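## Task

Take the nut out of the white box and set it in the tray, with no other object left in the tray. Afterwards put the white box's own lid back on it. Everything must stay in place without the robot holding it, and the gripper must end open and moved away.

## Robot and tools

Robot: one Franka FR3 arm with seven joints and a two-finger parallel gripper. Cameras are cam_head_left (896x504), cam_head_right (896x504) and cam_wrist (616x616, fisheye). Loose objects may occasionally be pushed, and a held part may be briefly tugged. Nothing may leave the table.

Frame: the scene frame has its origin on the table surface under the arm base, +z up, and +y to the left when facing along +x. The base itself may sit slightly tilted. The state line reports end_effector_position (metres) and end_effector_quat_wxyz. That point lies between the pads when they are closed. It can be off from the truth, especially far from the base. The fingers point along the gripper's +z and close along its y. Fingertips extend about 33 mm past that point when closed and 9 mm when fully open. Closing also pushes the tips about 24 mm farther out, so keep that clearance above surfaces.

Tool execute_actions, argument actions: a list holding one item or nothing. An empty list sends no command and returns the state plus camera pictures. An item {"rows": [...], "steps": n} is a motion: rows is a list of 1 to 15 rows, steps is 7 to 15 (default 15), each step lasting 1/30 s. Row k is used on step k; if rows run out, the last row repeats. An item {"steps": n} with no rows is a wait of up to 300 steps, counted from the previous result. Optional pictures: true adds images to a motion or wait result.

Each row is 10 numbers for the single arm, in this order: joint1 (waist), joint2 (shoulder), joint3 (upper arm roll), joint4 (elbow), joint5 (forearm roll), joint6 (wrist pitch), joint7 (wrist roll), gripper position, gripper force_limit, gripper speed. The first seven are absolute target angles in radians, the same values as the Joint positions line, not offsets. Stated ranges: waist -2.744..2.744, shoulder -1.784..1.784, upper arm roll -2.901..2.901, elbow -3.042..-0.152, forearm roll -2.807..2.807, wrist pitch 0.544..4.517, wrist roll -3.016..3.016. A call is rejected outright (nothing sent) if any target is beyond a stated end by over 0.018 rad and also beyond that joint's last reported angle. True ends may differ from the stated ones by up to 0.018 rad either way; a target past the true end is clipped, and "joint sent to its limit" may appear, possibly referring to an earlier motion.

The last three numbers are each in [-1, 1]. Gripper position: +1 fully open (140 mm gap), pads touching near -0.8, -1 closes until blocked. force_limit: squeeze on parts up to 40 mm wide, roughly 14 N at -1, 60 N at 0, 107 N at +1. speed: roughly 30 mm/s at -1, 140 at 0, 250 at +1.

Motion limits: each joint's commanded target is held within a lead of its measured angle (0.248 rad for joints 1-4, 0.677 for joint 5, 0.715 for joint 6, 1.54 for joint 7), and targets that would move the hand over 70 mm from where it is are pulled back toward the current angles. Far targets therefore take several calls. The arm keeps heading to the last row sent while you think or wait, until it barely moves or a step is HELD; after that only a new motion moves it further. Each result is captured 7 steps before the motion ends; those last steps run afterwards, before your next call starts.

Result lines: the state line; Joint positions and Joint velocities (rad, rad/s, column order); Joint torques (total drive output, offset and noisy, not zero in free air); External joint torques (estimated outside load including friction and held weight, or "no reading"). object_status: 0 moving, 1 blocked while opening, 2 blocked while closing (a grip), 3 reached the request or pads met (a thin item might still be held). To grasp, send position -1 and confirm 2. Stopped fingers stay until the position value changes by at least 0.01, or the object yields or is lost. With status 2, a new force_limit only applies with a new position value (e.g. switch -1 to -0.98) or once the object gives. position_measured is in counts, 3 fully open to 230 pads touching, not linear in mm. "joint command not followed" means a clearance check altered or blocked targets (mounts and posts count as arm). HELD marks steps where your row was wholly or partly not sent. MOTOR HOT warns of overheating from holding loads; reaching the limit brakes the arm (OVER-TEMPERATURE FAULT) until it cools.

Faults to avoid: contact torque reaching a joint's limit (85 N m joints 1-4, 11 N m joints 5-7) or any external force on arm, tool or load reaching 85 N (held weight counts) halts the arm for 10 s and drops the rest of the call. Also avoid drops, slips, slams, hard hits and heavy pushing, and keep motions smooth.

Tool zoom_image: camera (one of cam_head_left, cam_head_right, cam_wrist) and region [x0, y0, x1, y1] in that camera's pixels, origin top-left, at most 504x504; returns a finer view of the latest image. Approximate intrinsics: cam_head_left fx=fy=397.079, cx=446.684, cy=253.41; cam_head_right fx=fy=398.959, cx=447.824, cy=253.406; cam_wrist fisheye fx=189.426, fy=190.183, cx=307.643, cy=305.249, up to 95 degrees.

Tool finished_scene: argument scene, the current scene number. It ends that scene irreversibly, reports whether the goal was met, and gives the next task. Call it only after release and retreat. Sending a reply with no tool call ends everything remaining. When resuming from a summary, first send an empty actions list to learn the scene and task.

Typical order: look, remove the lid and set it down stably on the table, grasp the part, place it in the tray, release, put the lid back on the box, release and move the arm away, then finish.

Each tool is called after "Emit:" as name(argument=value, ...) on one line, values as JSON.

## Session

Emit:
execute_actions(actions=[])

Scene clock: 0.00 s of 8400.00 s.
end_effector_position=(+0.8040, +0.0135, +0.3245) position_measured=3 object_status=3 end_effector_quat_wxyz=(+0.142, -0.014, +0.989, +0.041)
Joint positions: [ 0.147  0.574 -0.179 -1.281  0.225  2.12   1.429]
Joint velocities: [ 0.     0.001  0.001 -0.001 -0.002  0.001 -0.001]
Joint torques (N m, as the joint torque sensors report them, + toward a larger angle): no reading
External joint torques (N m, as the arm's controller estimates them; a push from outside toward a larger angle lowers the number): no reading

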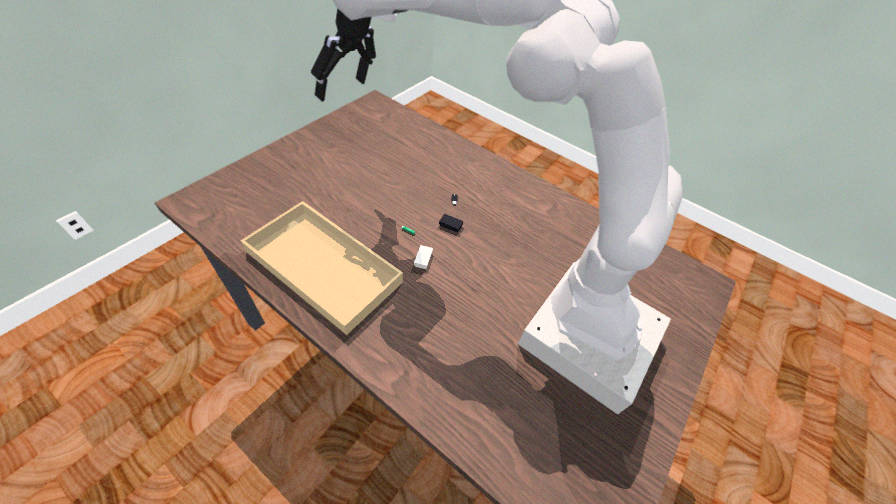

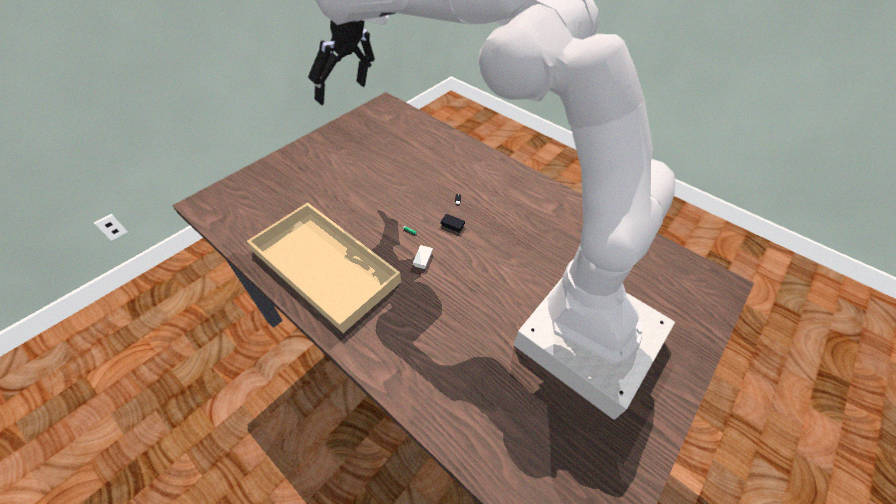

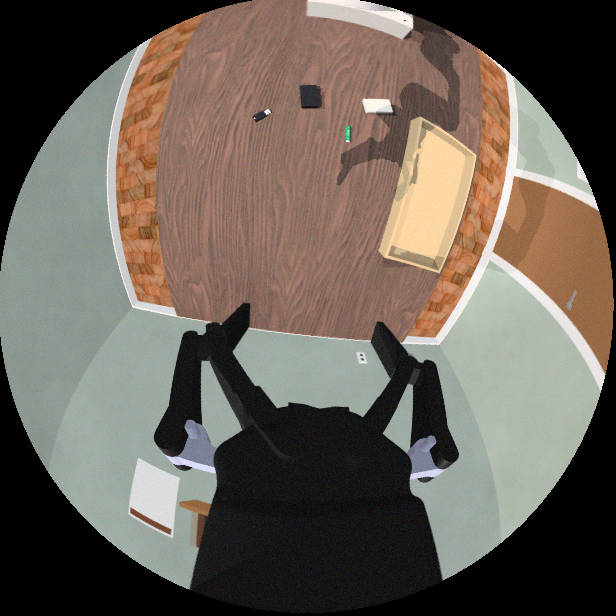

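Emit:
zoom_image(camera="cam_head_left", region=[380, 170, 500, 290])

Emit:
zoom_image(camera="cam_wrist", region=[230, 60, 420, 160])

Emit:
execute_actions(actions=[{"rows":[[0,0.3,0,-1.9,0,2.2,0.785,1,0,0]]}])

Emit:
execute_actions(actions=[{"rows":[[0,0.3,0,-1.9,0,2.2,0.785,1,0,0]]}])

Emit:
execute_actions(actions=[{"rows":[[0,0.3,0,-1.9,0,2.2,0.785,1,0,0]]}], pictures=true)

Region (380, 170, 500, 290) of cam_head_left's 896x504 image, scaled by 4.200, with more detail than that image has.

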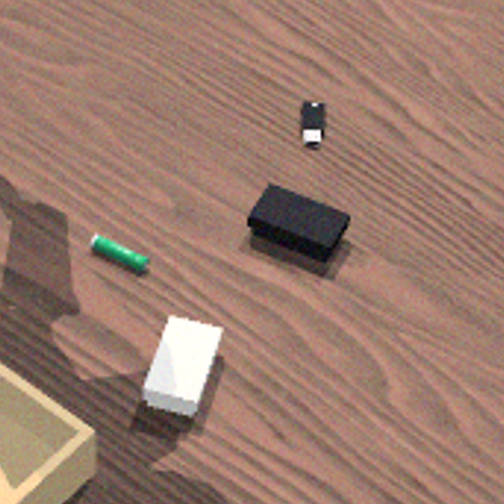

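Region (230, 60, 420, 160) of cam_wrist's 616x616 image, scaled by 2.653, with more detail than that image has; it fills the top 265 rows of this view, and the rest is white.

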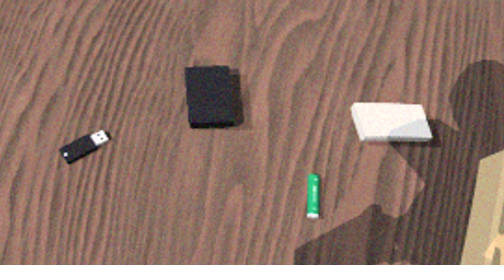

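Scene clock: 1.37 s of 8400.00 s.
end_effector_position=(+0.6911, -0.0181, +0.2904) position_measured=3 object_status=3 end_effector_quat_wxyz=(+0.079, -0.186, +0.979, -0.002)
Joint positions: [ 0.015  0.309 -0.024 -1.715  0.051  2.177  1.129]
Joint velocities: [-0.092 -0.122  0.102 -1.058 -0.192  0.046 -0.595]
Joint torques (N m, as the joint torque sensors report them, + toward a larger angle): [  0.93 -37.76   2.57  21.59   0.12   3.64  -0.5 ]
External joint torques (N m, as the arm's controller estimates them; a push from outside toward a larger angle lowers the number): [-0.87 -1.18  1.08 -3.23 -0.71  0.57 -0.49]
Steps of this call (steps 1 to 33: nothing new was sent; steps 34 to 41: the first 8 steps of this action). Readings (joint positions | what the end effector reports):
34: [0.120 0.541 -0.136 -1.335 0.189 2.134 1.384] | position_measured=3 object_status=3
35: [0.090 0.486 -0.095 -1.410 0.150 2.141 1.330] | position_measured=3 object_status=3
37: [0.043 0.376 -0.045 -1.551 0.090 2.160 1.228] | position_measured=3 object_status=3
41: the state above

Scene clock: 1.87 s of 8400.00 s.
end_effector_position=(+0.6177, -0.0182, +0.2088) position_measured=3 object_status=3 end_effector_quat_wxyz=(-0.001, -0.333, +0.943, +0.001)
Joint positions: [ 0.003  0.301 -0.001 -1.898  0.004  2.195  0.859]
Joint velocities: [-0.003 -0.011 -0.001 -0.    -0.008  0.017 -0.234]
Joint torques (N m, as the joint torque sensors report them, + toward a larger angle): [ -0.9  -40.87   0.86  20.53  -0.03   2.73  -0.27]
External joint torques (N m, as the arm's controller estimates them; a push from outside toward a larger angle lowers the number): [-0.8  -0.94  0.68 -2.09 -0.67  0.34 -0.28]
Steps of this call (steps 1 to 7: the last 7 steps of your previous action; steps 8 to 15: the first 8 steps of this action). Readings (joint positions | what the end effector reports):
8: [0.004 0.310 -0.002 -1.895 0.009 2.188 0.941] | position_measured=3 object_status=3
9: [0.004 0.309 -0.001 -1.897 0.008 2.189 0.925] | position_measured=3 object_status=3
11: [0.004 0.306 -0.001 -1.898 0.006 2.192 0.898] | position_measured=3 object_status=3
15: the state above

Scene clock: 2.37 s of 8400.00 s.
end_effector_position=(+0.6184, -0.0184, +0.2091) position_measured=3 object_status=3 end_effector_quat_wxyz=(-0.000, -0.360, +0.933, -0.000)
Joint positions: [ 0.003  0.301 -0.001 -1.898  0.003  2.197  0.802]
Joint velocities: [-0.     0.002 -0.    -0.     0.001  0.001 -0.045]
Joint torques (N m, as the joint torque sensors report them, + toward a larger angle): [ -0.88 -40.5    0.37  20.43   0.08   3.    -0.46]
External joint torques (N m, as the arm's controller estimates them; a push from outside toward a larger angle lowers the number): [-0.71 -0.07  0.25 -2.5  -0.57  0.57 -0.46]
Steps of this call (steps 1 to 7: the last 7 steps of your previous action; steps 8 to 15: the first 8 steps of this action). Readings (joint positions | what the end effector reports):
8: [0.003 0.301 -0.001 -1.898 0.003 2.197 0.818] | position_measured=3 object_status=3
9: [0.003 0.301 -0.001 -1.898 0.003 2.197 0.815] | position_measured=3 object_status=3
11: [0.003 0.301 -0.001 -1.898 0.003 2.197 0.809] | position_measured=3 object_status=3
15: the state above

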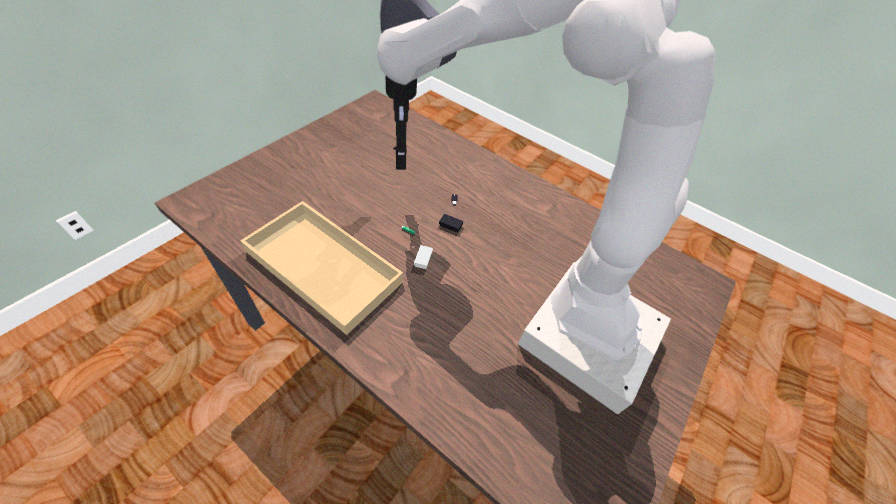

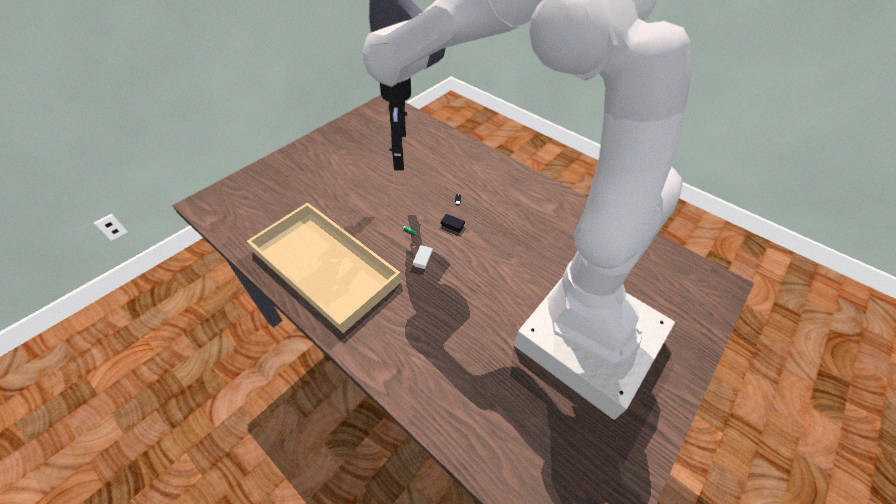

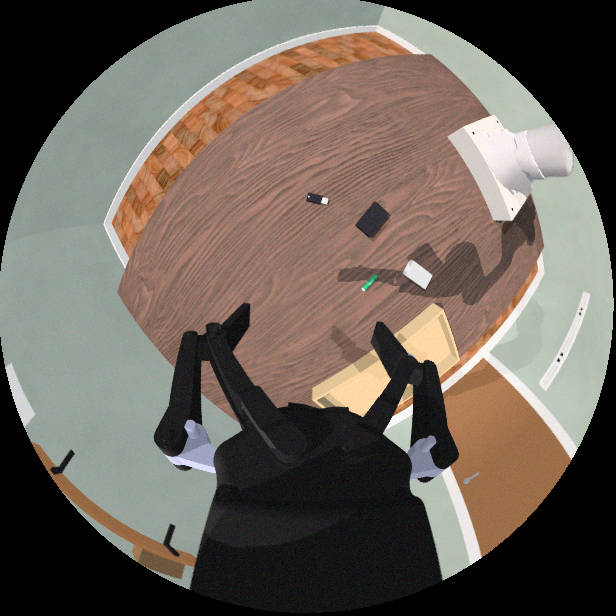

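Emit:
execute_actions(actions=[{"rows":[[0.25,-0.152,0,-2.516,0,2.364,1.78,1,0,0]]}])

Emit:
execute_actions(actions=[{"rows":[[0.25,-0.152,0,-2.516,0,2.364,1.78,1,0,0]]}])

Emit:
execute_actions(actions=[{"rows":[[0.25,-0.152,0,-2.516,0,2.364,1.78,1,0,0]]}], pictures=true)

Scene clock: 3.80 s of 8400.00 s.
end_effector_position=(+0.5294, +0.0923, +0.2458) position_measured=3 object_status=3 end_effector_quat_wxyz=(+0.035, -0.276, +0.961, -0.004)
Joint positions: [ 0.204 -0.027  0.    -2.257  0.003  2.298  1.18 ]
Joint velocities: [ 0.675 -1.716  0.161 -1.909 -0.     0.347  1.786]
Joint torques (N m, as the joint torque sensors report them, + toward a larger angle): [-7.32 -9.07 -9.27 17.91  0.15  3.04  0.51]
External joint torques (N m, as the arm's controller estimates them; a push from outside toward a larger angle lowers the number): [ 2.48 -0.66  0.45 -2.72 -0.34  0.53  0.56]
Steps of this call (steps 1 to 7: the last 7 steps of your previous action; steps 8 to 30: the robot went on to your last target; steps 31 to 35: nothing new was sent; steps 36 to 43: the first 8 steps of this action). Readings (joint positions | what the end effector reports):
36: [0.016 0.284 -0.011 -1.924 0.003 2.210 0.823] | position_measured=3 object_status=3
37: [0.039 0.255 -0.016 -1.960 0.003 2.220 0.866] | position_measured=3 object_status=3
39: [0.093 0.185 -0.015 -2.035 0.003 2.243 0.955] | position_measured=3 object_status=3
43: the state above

Scene clock: 4.30 s of 8400.00 s.
end_effector_position=(+0.4378, +0.0972, +0.1991) position_measured=3 object_status=3 end_effector_quat_wxyz=(-0.003, -0.065, +0.998, -0.001)
Joint positions: [ 0.248 -0.15   0.001 -2.514  0.002  2.357  1.656]
Joint velocities: [ 0.001 -0.007 -0.001 -0.003  0.     0.03   0.403]
Joint torques (N m, as the joint torque sensors report them, + toward a larger angle): [  1.16 -24.5   -1.7   19.28   0.19   2.72   0.03]
External joint torques (N m, as the arm's controller estimates them; a push from outside toward a larger angle lowers the number): [ 1.2  -0.83 -1.5  -1.93 -0.39  0.37  0.04]
Steps of this call (steps 1 to 7: the last 7 steps of your previous action; steps 8 to 15: the first 8 steps of this action). Readings (joint positions | what the end effector reports):
8: [0.248 -0.143 0.003 -2.507 0.002 2.344 1.516] | position_measured=3 object_status=3
9: [0.248 -0.145 0.002 -2.510 0.002 2.346 1.543] | position_measured=3 object_status=3
11: [0.248 -0.148 0.002 -2.513 0.002 2.351 1.589] | position_measured=3 object_status=3
15: the state above

Scene clock: 4.80 s of 8400.00 s.
end_effector_position=(+0.4390, +0.0974, +0.1995) position_measured=3 object_status=3 end_effector_quat_wxyz=(-0.000, -0.016, +1.000, -0.001)
Joint positions: [ 0.248 -0.15   0.001 -2.514  0.002  2.361  1.753]
Joint velocities: [-0.002 -0.    -0.001 -0.     0.     0.002  0.077]
Joint torques (N m, as the joint torque sensors report them, + toward a larger angle): [  1.71 -25.49  -1.79  18.83   0.1    2.83   0.01]
External joint torques (N m, as the arm's controller estimates them; a push from outside toward a larger angle lowers the number): [ 1.89 -1.53 -1.46 -2.63 -0.48  0.42  0.01]
Steps of this call (steps 1 to 7: the last 7 steps of your previous action; steps 8 to 15: the first 8 steps of this action). Readings (joint positions | what the end effector reports):
8: [0.248 -0.150 0.001 -2.514 0.002 2.361 1.726] | position_measured=3 object_status=3
9: [0.248 -0.150 0.001 -2.514 0.002 2.361 1.732] | position_measured=3 object_status=3
11: [0.248 -0.150 0.001 -2.514 0.002 2.361 1.740] | position_measured=3 object_status=3
15: the state above

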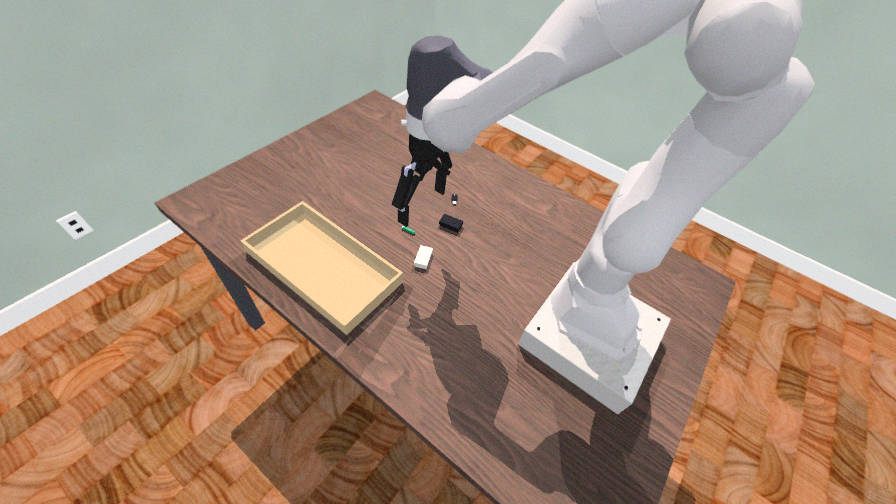

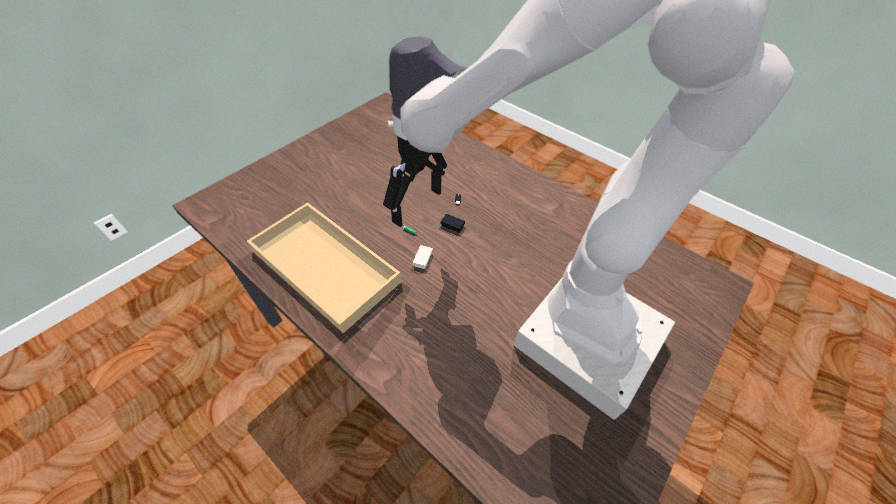

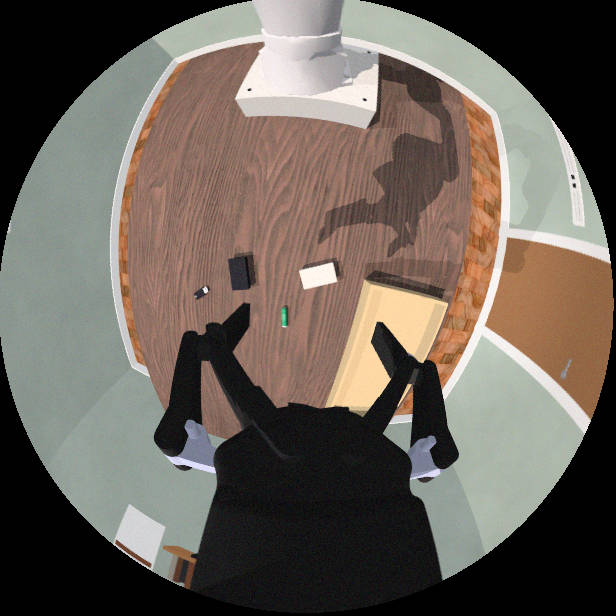

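Emit:
execute_actions(actions=[{"rows":[[0.28,0.114,0,-2.521,0,2.635,1.81,1,0,0]]}])

Emit:
execute_actions(actions=[{"rows":[[0.28,0.114,0,-2.521,0,2.635,1.81,1,0,0]]}], pictures=true)

Scene clock: 5.87 s of 8400.00 s.
end_effector_position=(+0.4261, +0.1063, +0.0936) position_measured=3 object_status=3 end_effector_quat_wxyz=(-0.035, -0.010, +0.999, -0.009)
Joint positions: [ 0.277  0.111  0.    -2.526  0.002  2.563  1.792]
Joint velocities: [ 0.02   0.182 -0.    -0.012  0.001  0.379  0.048]
Joint torques (N m, as the joint torque sensors report them, + toward a larger angle): [  1.17 -35.73   0.01  20.45  -0.03   3.81   0.13]
External joint torques (N m, as the arm's controller estimates them; a push from outside toward a larger angle lowers the number): [ 1.87  1.94  0.7  -2.5  -0.51  0.68  0.13]
Steps of this call (steps 1 to 7: the last 7 steps of your previous action; steps 8 to 24: the robot went on to your last target; steps 25 to 32: the first 8 steps of this action). Readings (joint positions | what the end effector reports):
25: [0.252 -0.128 -0.000 -2.508 0.002 2.392 1.777] | position_measured=3 object_status=3
26: [0.257 -0.080 -0.001 -2.503 0.002 2.427 1.779] | position_measured=3 object_status=3
28: [0.267 0.020 -0.001 -2.509 0.002 2.490 1.784] | position_measured=3 object_status=3
32: the state above

Scene clock: 6.37 s of 8400.00 s.
end_effector_position=(+0.4473, +0.1118, +0.0977) position_measured=3 object_status=3 end_effector_quat_wxyz=(-0.004, -0.005, +1.000, -0.002)
Joint positions: [ 0.277  0.115  0.    -2.523  0.002  2.629  1.804]
Joint velocities: [-0.002 -0.    -0.    -0.001 -0.001  0.021  0.009]
Joint torques (N m, as the joint torque sensors report them, + toward a larger angle): [  2.22 -29.41  -0.38  18.1   -0.05   2.71   0.15]
External joint torques (N m, as the arm's controller estimates them; a push from outside toward a larger angle lowers the number): [ 2.47  0.   -0.25  0.34 -0.46  0.32  0.15]
Steps of this call (steps 1 to 7: the last 7 steps of your previous action; steps 8 to 15: the first 8 steps of this action). Readings (joint positions | what the end effector reports):
8: [0.277 0.115 0.000 -2.523 0.002 2.618 1.801] | position_measured=3 object_status=3
9: [0.277 0.115 0.000 -2.523 0.002 2.621 1.801] | position_measured=3 object_status=3
11: [0.277 0.115 0.000 -2.523 0.002 2.625 1.802] | position_measured=3 object_status=3
15: the state above

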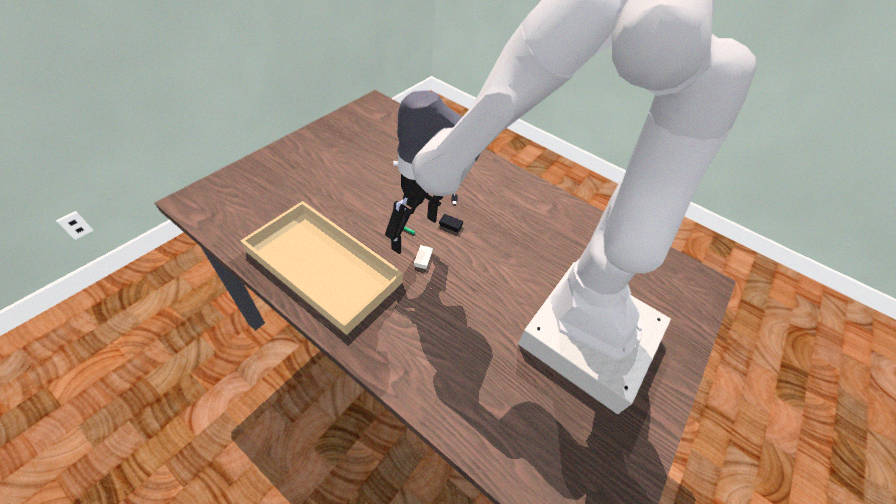

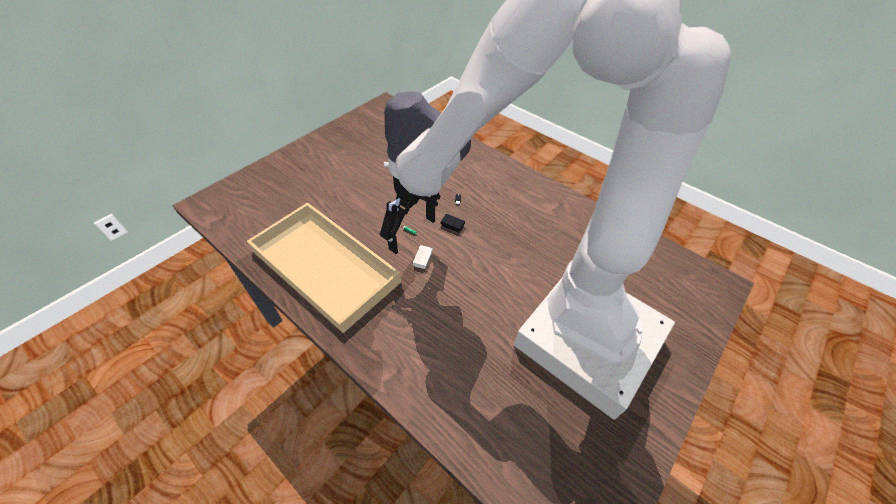

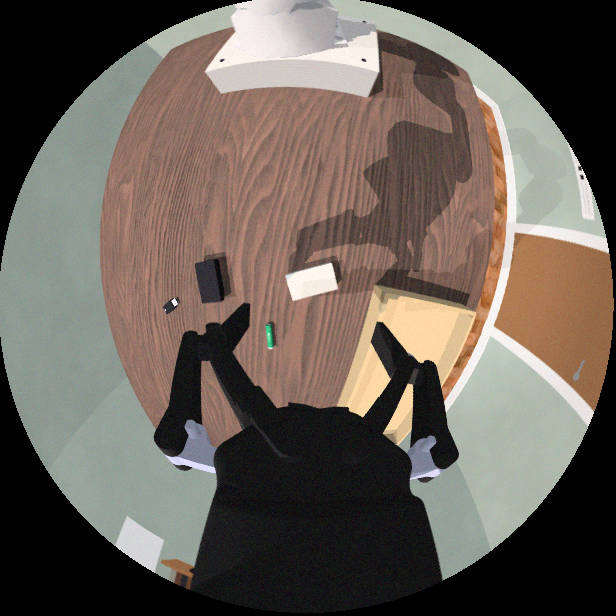

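Emit:
execute_actions(actions=[{"rows":[[0.29,0.046,0,-2.618,0,2.664,0,0.3,0,0]]}])

Emit:
execute_actions(actions=[{"rows":[[0.29,0.046,0,-2.618,0,2.664,0,0.3,0,0]]}])

Emit:
execute_actions(actions=[{"rows":[[0.29,0.046,0,-2.618,0,2.664,0,0.3,0,0]]}])

Emit:
execute_actions(actions=[{"rows":[[0.29,0.046,0,-2.618,0,2.664,0,0.3,0,0]]}], pictures=true)

Emit:
zoom_image(camera="cam_head_left", region=[370, 180, 490, 290])

Scene clock: 7.37 s of 8400.00 s.
end_effector_position=(+0.4196, +0.1092, +0.0984) position_measured=54 object_status=0 end_effector_quat_wxyz=(-0.004, -0.493, +0.870, -0.000)
Joint positions: [ 0.287  0.05  -0.    -2.613  0.002  2.655  0.792]
Joint velocities: [ 0.001 -0.032 -0.001 -0.042  0.     0.038 -2.61 ]
Joint torques (N m, as the joint torque sensors report them, + toward a larger angle): [  1.79 -27.33   0.09  14.74  -0.06   2.87  -0.81]
External joint torques (N m, as the arm's controller estimates them; a push from outside toward a larger angle lowers the number): [ 1.98 -0.57  0.27 -3.1  -0.46  0.38 -0.85]
Steps of this call (steps 1 to 7: the last 7 steps of your previous action; steps 8 to 15: the robot went on to your last target; steps 16 to 22: nothing new was sent; steps 23 to 30: the first 8 steps of this action). Readings (joint positions | what the end effector reports):
23: [0.279 0.102 -0.001 -2.541 0.003 2.639 1.680] | position_measured=3 object_status=0
24: [0.281 0.082 -0.001 -2.567 0.003 2.643 1.522] | position_measured=8 object_status=0
26: [0.285 0.061 -0.000 -2.597 0.002 2.648 1.226] | position_measured=24 object_status=0
30: the state above

Scene clock: 7.87 s of 8400.00 s.
end_effector_position=(+0.4206, +0.1095, +0.0989) position_measured=91 object_status=3 end_effector_quat_wxyz=(+0.001, +0.740, -0.672, +0.000)
Joint positions: [ 0.287  0.048 -0.    -2.616  0.002  2.661  0.156]
Joint velocities: [-0.001  0.     0.001  0.001 -0.     0.002 -0.503]
Joint torques (N m, as the joint torque sensors report them, + toward a larger angle): [  2.47 -28.38  -0.22  15.42   0.     3.05  -0.27]
External joint torques (N m, as the arm's controller estimates them; a push from outside toward a larger angle lowers the number): [ 2.57 -1.56 -0.17 -2.02 -0.37  0.57 -0.28]
Steps of this call (steps 1 to 7: the last 7 steps of your previous action; steps 8 to 15: the first 8 steps of this action). Readings (joint positions | what the end effector reports):
8: [0.287 0.048 -0.000 -2.616 0.002 2.660 0.331] | position_measured=91 object_status=0
9: [0.287 0.048 -0.000 -2.616 0.002 2.660 0.297] | position_measured=91 object_status=0
11: [0.287 0.048 -0.000 -2.616 0.002 2.661 0.239] | position_measured=91 object_status=3
15: the state above

Scene clock: 8.37 s of 8400.00 s.
end_effector_position=(+0.4206, +0.1095, +0.0989) position_measured=91 object_status=3 end_effector_quat_wxyz=(+0.001, +0.780, -0.625, +0.000)
Joint positions: [ 0.287  0.048 -0.    -2.616  0.002  2.662  0.033]
Joint velocities: [-0.    -0.001  0.    -0.    -0.001  0.    -0.096]
Joint torques (N m, as the joint torque sensors report them, + toward a larger angle): [  2.02 -27.81  -0.3   15.07  -0.14   2.92  -0.48]
External joint torques (N m, as the arm's controller estimates them; a push from outside toward a larger angle lowers the number): [ 2.08 -0.94 -0.28 -2.41 -0.5   0.42 -0.49]
Steps of this call (steps 1 to 7: the last 7 steps of your previous action; steps 8 to 15: the first 8 steps of this action). Readings (joint positions | what the end effector reports):
8: [0.287 0.048 -0.000 -2.616 0.002 2.661 0.067] | position_measured=91 object_status=3
9: [0.287 0.048 -0.000 -2.616 0.002 2.661 0.060] | position_measured=91 object_status=3
11: [0.287 0.048 -0.000 -2.616 0.002 2.661 0.049] | position_measured=91 object_status=3
15: the state above

Scene clock: 8.87 s of 8400.00 s.
end_effector_position=(+0.4206, +0.1095, +0.0989) position_measured=91 object_status=3 end_effector_quat_wxyz=(+0.001, +0.788, -0.616, +0.000)
Joint positions: [ 0.287  0.048 -0.    -2.616  0.002  2.662  0.009]
Joint velocities: [ 0.001 -0.001  0.    -0.001  0.001  0.001 -0.019]
Joint torques (N m, as the joint torque sensors report them, + toward a larger angle): [  1.84 -27.56  -0.14  14.77  -0.11   2.91  -0.25]
External joint torques (N m, as the arm's controller estimates them; a push from outside toward a larger angle lowers the number): [ 1.89 -0.73 -0.14 -2.68 -0.48  0.42 -0.25]
Steps of this call (steps 1 to 7: the last 7 steps of your previous action; steps 8 to 15: the first 8 steps of this action). Readings (joint positions | what the end effector reports):
8: [0.287 0.048 -0.000 -2.616 0.002 2.662 0.016] | position_measured=91 object_status=3
9: [0.287 0.048 -0.000 -2.616 0.002 2.662 0.014] | position_measured=91 object_status=3
11: [0.287 0.048 -0.000 -2.616 0.002 2.662 0.012] | position_measured=91 object_status=3
15: the state above

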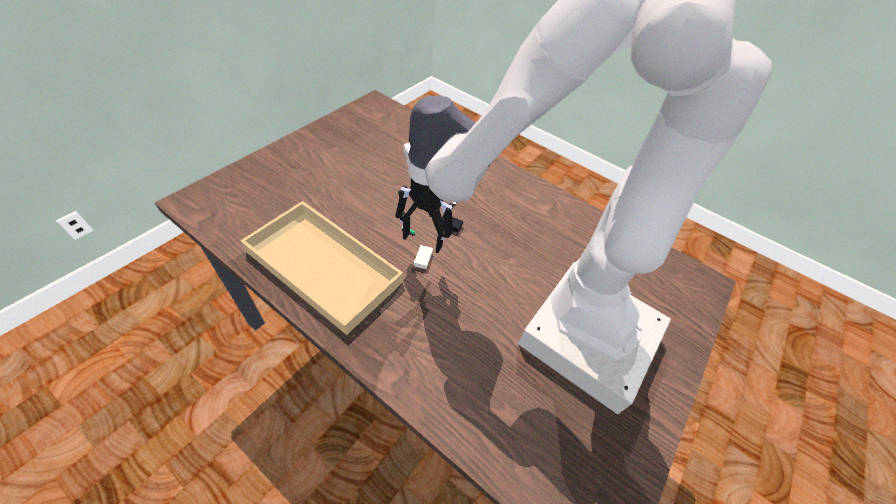

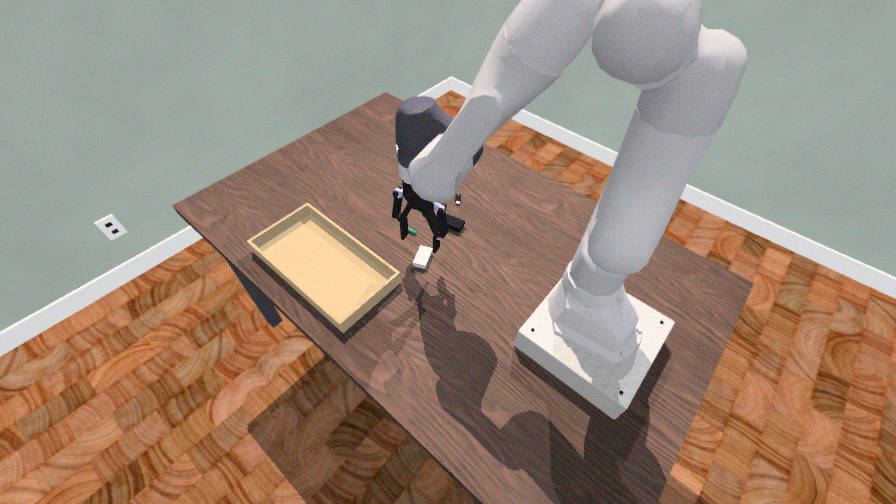

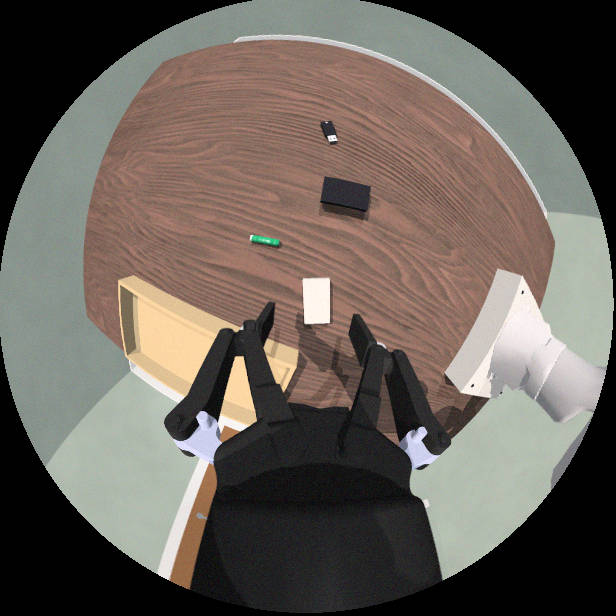

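Region (370, 180, 490, 290) of cam_head_left's 896x504 image, scaled by 4.200, with more detail than that image has; it fills the top 462 rows of this view, and the rest is white.

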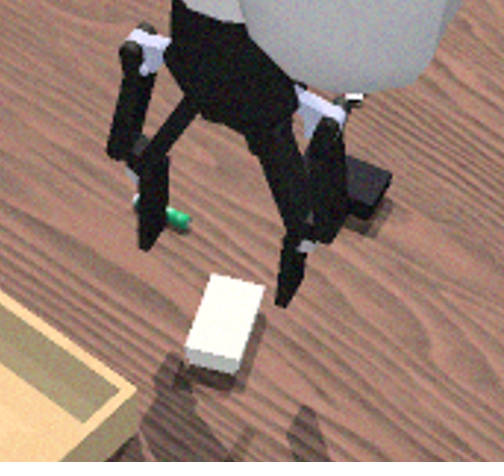

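Emit:
execute_actions(actions=[{"rows":[[0.29,0.11,0,-2.62,0,2.73,0,0.1,0,0],[0.29,0.11,0,-2.62,0,2.73,0,0.1,0,0],[0.29,0.11,0,-2.62,0,2.73,0,0.1,0,0],[0.29,0.11,0,-2.62,0,2.73,0,0.1,0,0],[0.29,0.17,0,-2.624,0,2.794,0,0.1,0,0]]}])

Emit:
execute_actions(actions=[{"rows":[[0.29,0.17,0,-2.624,0,2.794,0,0.1,0,0]]}], pictures=true)

Emit:
zoom_image(camera="cam_head_left", region=[370, 190, 490, 300])

Emit:
zoom_image(camera="cam_wrist", region=[230, 230, 400, 400])

Scene clock: 9.83 s of 8400.00 s.
end_effector_position=(+0.4085, +0.1062, +0.0575) position_measured=117 object_status=0 end_effector_quat_wxyz=(+0.013, +0.789, -0.614, -0.008)
Joint positions: [ 0.288  0.156 -0.    -2.623  0.002  2.747  0.004]
Joint velocities: [-0.     0.268  0.001 -0.057  0.     0.239  0.   ]
Joint torques (N m, as the joint torque sensors report them, + toward a larger angle): [  2.22 -34.33   0.22  16.53  -0.12   3.62  -0.26]
External joint torques (N m, as the arm's controller estimates them; a push from outside toward a larger angle lowers the number): [ 2.28  0.52  0.13 -2.54 -0.4   0.49 -0.26]
Steps of this call (steps 1 to 7: the last 7 steps of your previous action; steps 8 to 15: the robot went on to your last target; steps 16 to 21: nothing new was sent; steps 22 to 29: the first 8 steps of this action). Readings (joint positions | what the end effector reports):
22: [0.287 0.055 -0.000 -2.615 0.002 2.672 0.004] | position_measured=91 object_status=0
23: [0.287 0.071 -0.000 -2.614 0.002 2.683 0.004] | position_measured=96 object_status=0
25: [0.287 0.095 -0.000 -2.618 0.002 2.697 0.004] | position_measured=112 object_status=0
29: the state above

Scene clock: 10.33 s of 8400.00 s.
end_effector_position=(+0.4159, +0.1081, +0.0549) position_measured=117 object_status=3 end_effector_quat_wxyz=(+0.002, +0.789, -0.614, -0.000)
Joint positions: [ 0.288  0.169 -0.    -2.625  0.002  2.789  0.003]
Joint velocities: [ 0.     0.     0.    -0.     0.     0.014  0.   ]
Joint torques (N m, as the joint torque sensors report them, + toward a larger angle): [  1.91 -28.04  -0.36  14.23  -0.24   2.83  -0.21]
External joint torques (N m, as the arm's controller estimates them; a push from outside toward a larger angle lowers the number): [ 2.06  0.54 -0.36 -0.94 -0.52  0.37 -0.21]
Steps of this call (steps 1 to 7: the last 7 steps of your previous action; steps 8 to 15: the first 8 steps of this action). Readings (joint positions | what the end effector reports):
8: [0.288 0.169 -0.000 -2.625 0.002 2.782 0.003] | position_measured=117 object_status=3
9: [0.288 0.169 -0.000 -2.625 0.002 2.784 0.003] | position_measured=117 object_status=3
11: [0.288 0.169 -0.000 -2.625 0.002 2.786 0.003] | position_measured=117 object_status=3
15: the state above

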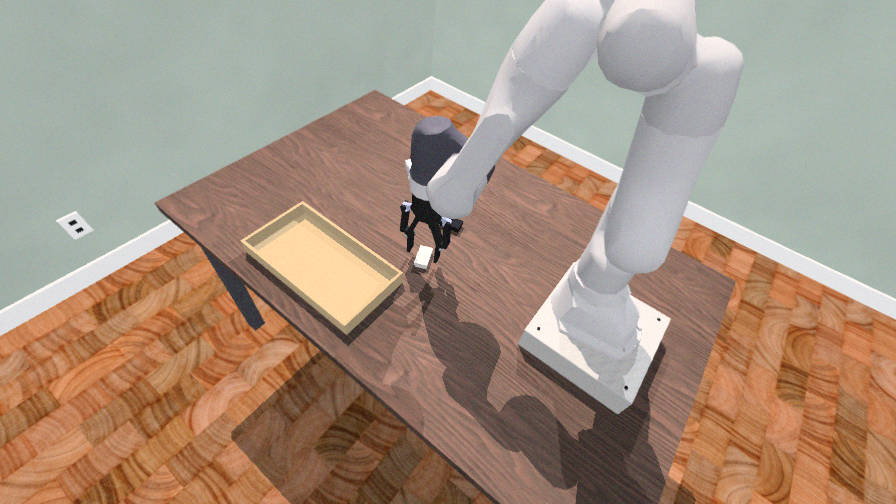

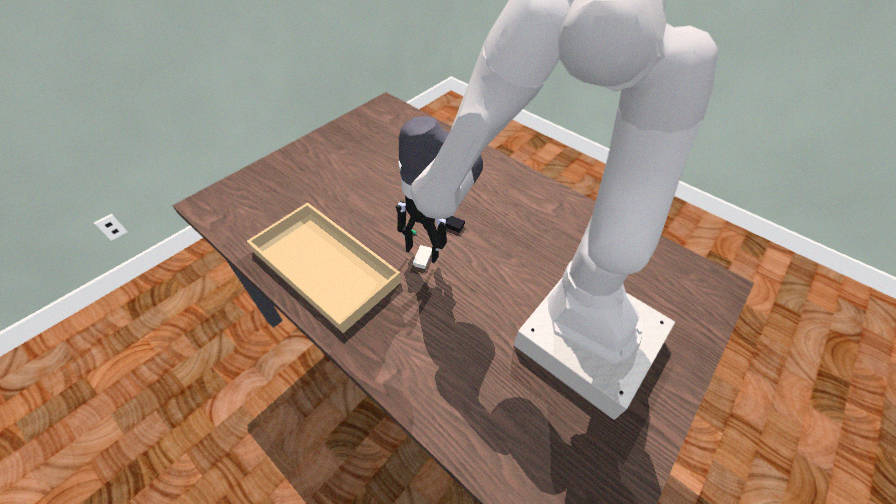

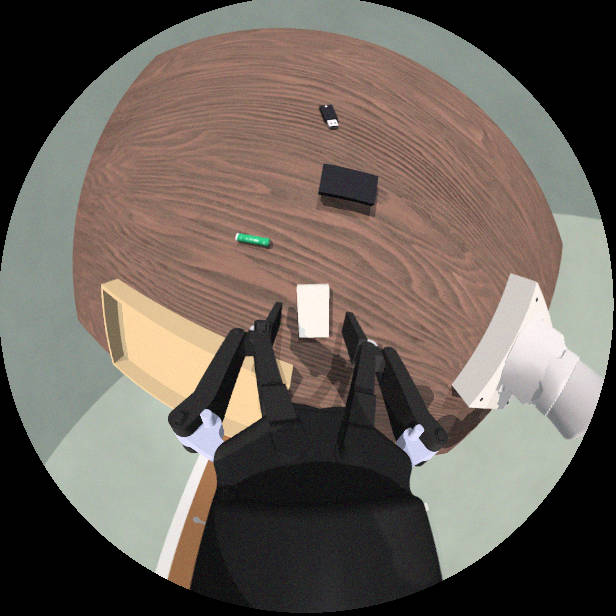

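Region (370, 190, 490, 300) of cam_head_left's 896x504 image, scaled by 4.200, with more detail than that image has; it fills the top 462 rows of this view, and the rest is white.

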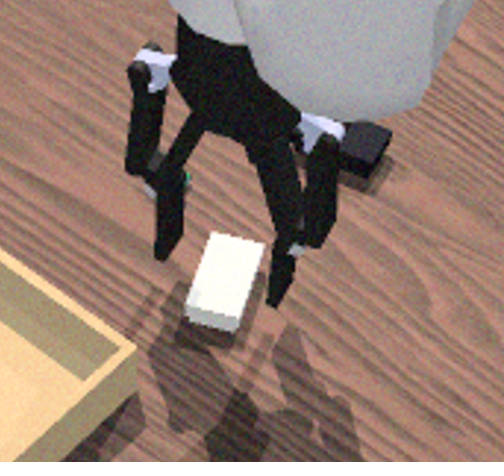

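Region (230, 230, 400, 400) of cam_wrist's 616x616 image, scaled by 2.965, with more detail than that image has.

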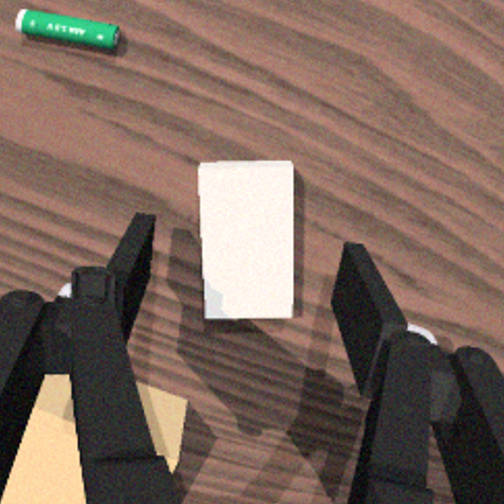

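Emit:
execute_actions(actions=[{"rows":[[0.29,0.192,0,-2.624,0,2.82,0,0.1,-0.5,0],[0.29,0.192,0,-2.624,0,2.82,0,0.1,-0.5,0],[0.29,0.192,0,-2.624,0,2.82,0,0.1,-0.5,0],[0.29,0.192,0,-2.624,0,2.82,0,0.1,-0.5,0],[0.29,0.192,0,-2.624,0,2.82,0,0.1,-0.5,0],[0.29,0.192,0,-2.624,0,2.82,0,-1,-0.5,0]]}])

Emit:
execute_actions(actions=[{"rows":[[0.29,0.192,0,-2.624,0,2.82,0,-1,-0.5,0]]}], pictures=true)

Emit:
zoom_image(camera="cam_head_left", region=[380, 200, 480, 290])

Scene clock: 11.20 s of 8400.00 s.
end_effector_position=(+0.4160, +0.1081, +0.0479) position_measured=130 object_status=0 end_effector_quat_wxyz=(+0.001, +0.789, -0.614, +0.001)
Joint positions: [ 0.288  0.19  -0.    -2.624  0.002  2.812  0.003]
Joint velocities: [-0.001  0.005  0.     0.001 -0.     0.035 -0.   ]
Joint torques (N m, as the joint torque sensors report them, + toward a larger angle): [  2.66 -27.98   0.04  13.38  -0.15   2.93  -0.28]
External joint torques (N m, as the arm's controller estimates them; a push from outside toward a larger angle lowers the number): [ 2.79  1.24  0.   -1.65 -0.41  0.42 -0.28]
Steps of this call (steps 1 to 7: the last 7 steps of your previous action; steps 8 to 15: the robot went on to your last target; steps 16 to 18: nothing new was sent; steps 19 to 26: the first 8 steps of this action). Readings (joint positions | what the end effector reports):
19: [0.288 0.172 -0.000 -2.624 0.002 2.796 0.003] | position_measured=117 object_status=3
20: [0.288 0.177 -0.000 -2.624 0.002 2.800 0.003] | position_measured=117 object_status=3
22: [0.288 0.186 -0.000 -2.624 0.002 2.805 0.003] | position_measured=117 object_status=3
26: the state above

Scene clock: 11.70 s of 8400.00 s.
end_effector_position=(+0.4180, +0.1086, +0.0487) position_measured=178 object_status=2 end_effector_quat_wxyz=(-0.001, +0.789, -0.614, +0.002)
Joint positions: [ 0.288  0.19  -0.    -2.624  0.002  2.817  0.003]
Joint velocities: [-0.    -0.001 -0.001 -0.    -0.     0.    -0.001]
Joint torques (N m, as the joint torque sensors report them, + toward a larger angle): [  1.78 -27.6   -0.92  13.97  -0.15   2.88  -0.24]
External joint torques (N m, as the arm's controller estimates them; a push from outside toward a larger angle lowers the number): [ 1.9   1.44 -0.97 -0.94 -0.41  0.38 -0.24]
Steps of this call (steps 1 to 7: the last 7 steps of your previous action; steps 8 to 15: the first 8 steps of this action). Readings (joint positions | what the end effector reports):
8: [0.288 0.189 -0.000 -2.624 0.002 2.817 0.003] | position_measured=178 object_status=0
9: [0.288 0.189 -0.000 -2.624 0.002 2.817 0.003] | position_measured=178 object_status=0
11: [0.288 0.190 -0.000 -2.624 0.002 2.817 0.003] | position_measured=178 object_status=0
15: the state above

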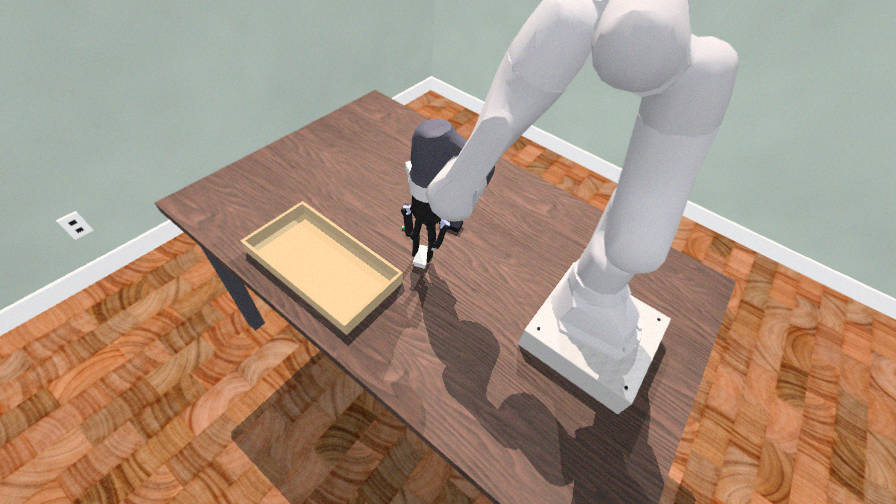

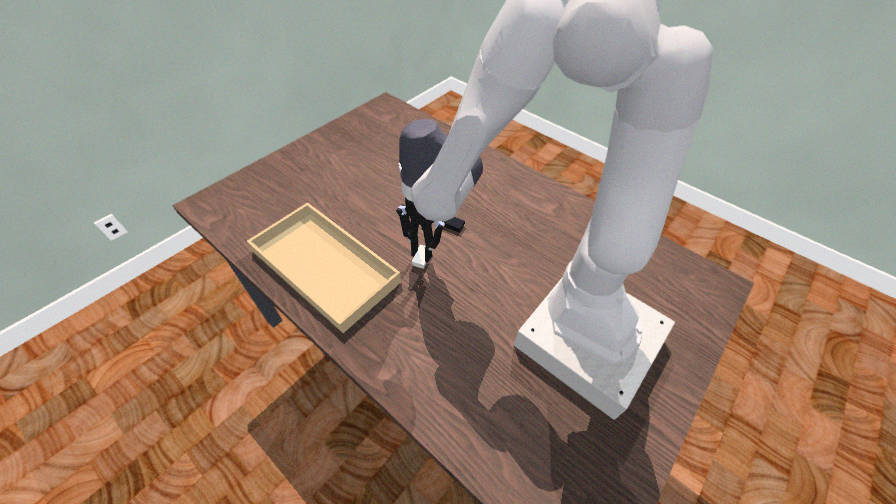

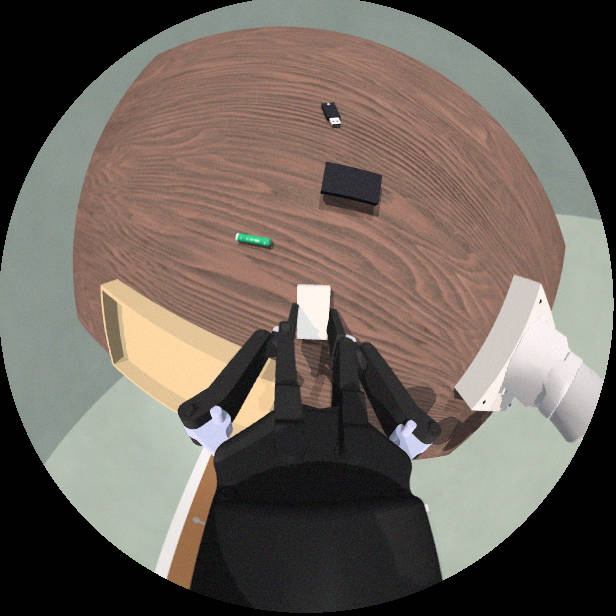

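Region (380, 200, 480, 290) of cam_head_left's 896x504 image, scaled by 5.040, with more detail than that image has; it fills the top 454 rows of this view, and the rest is white.

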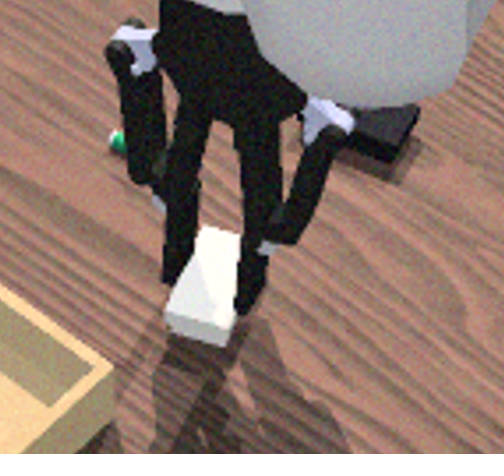

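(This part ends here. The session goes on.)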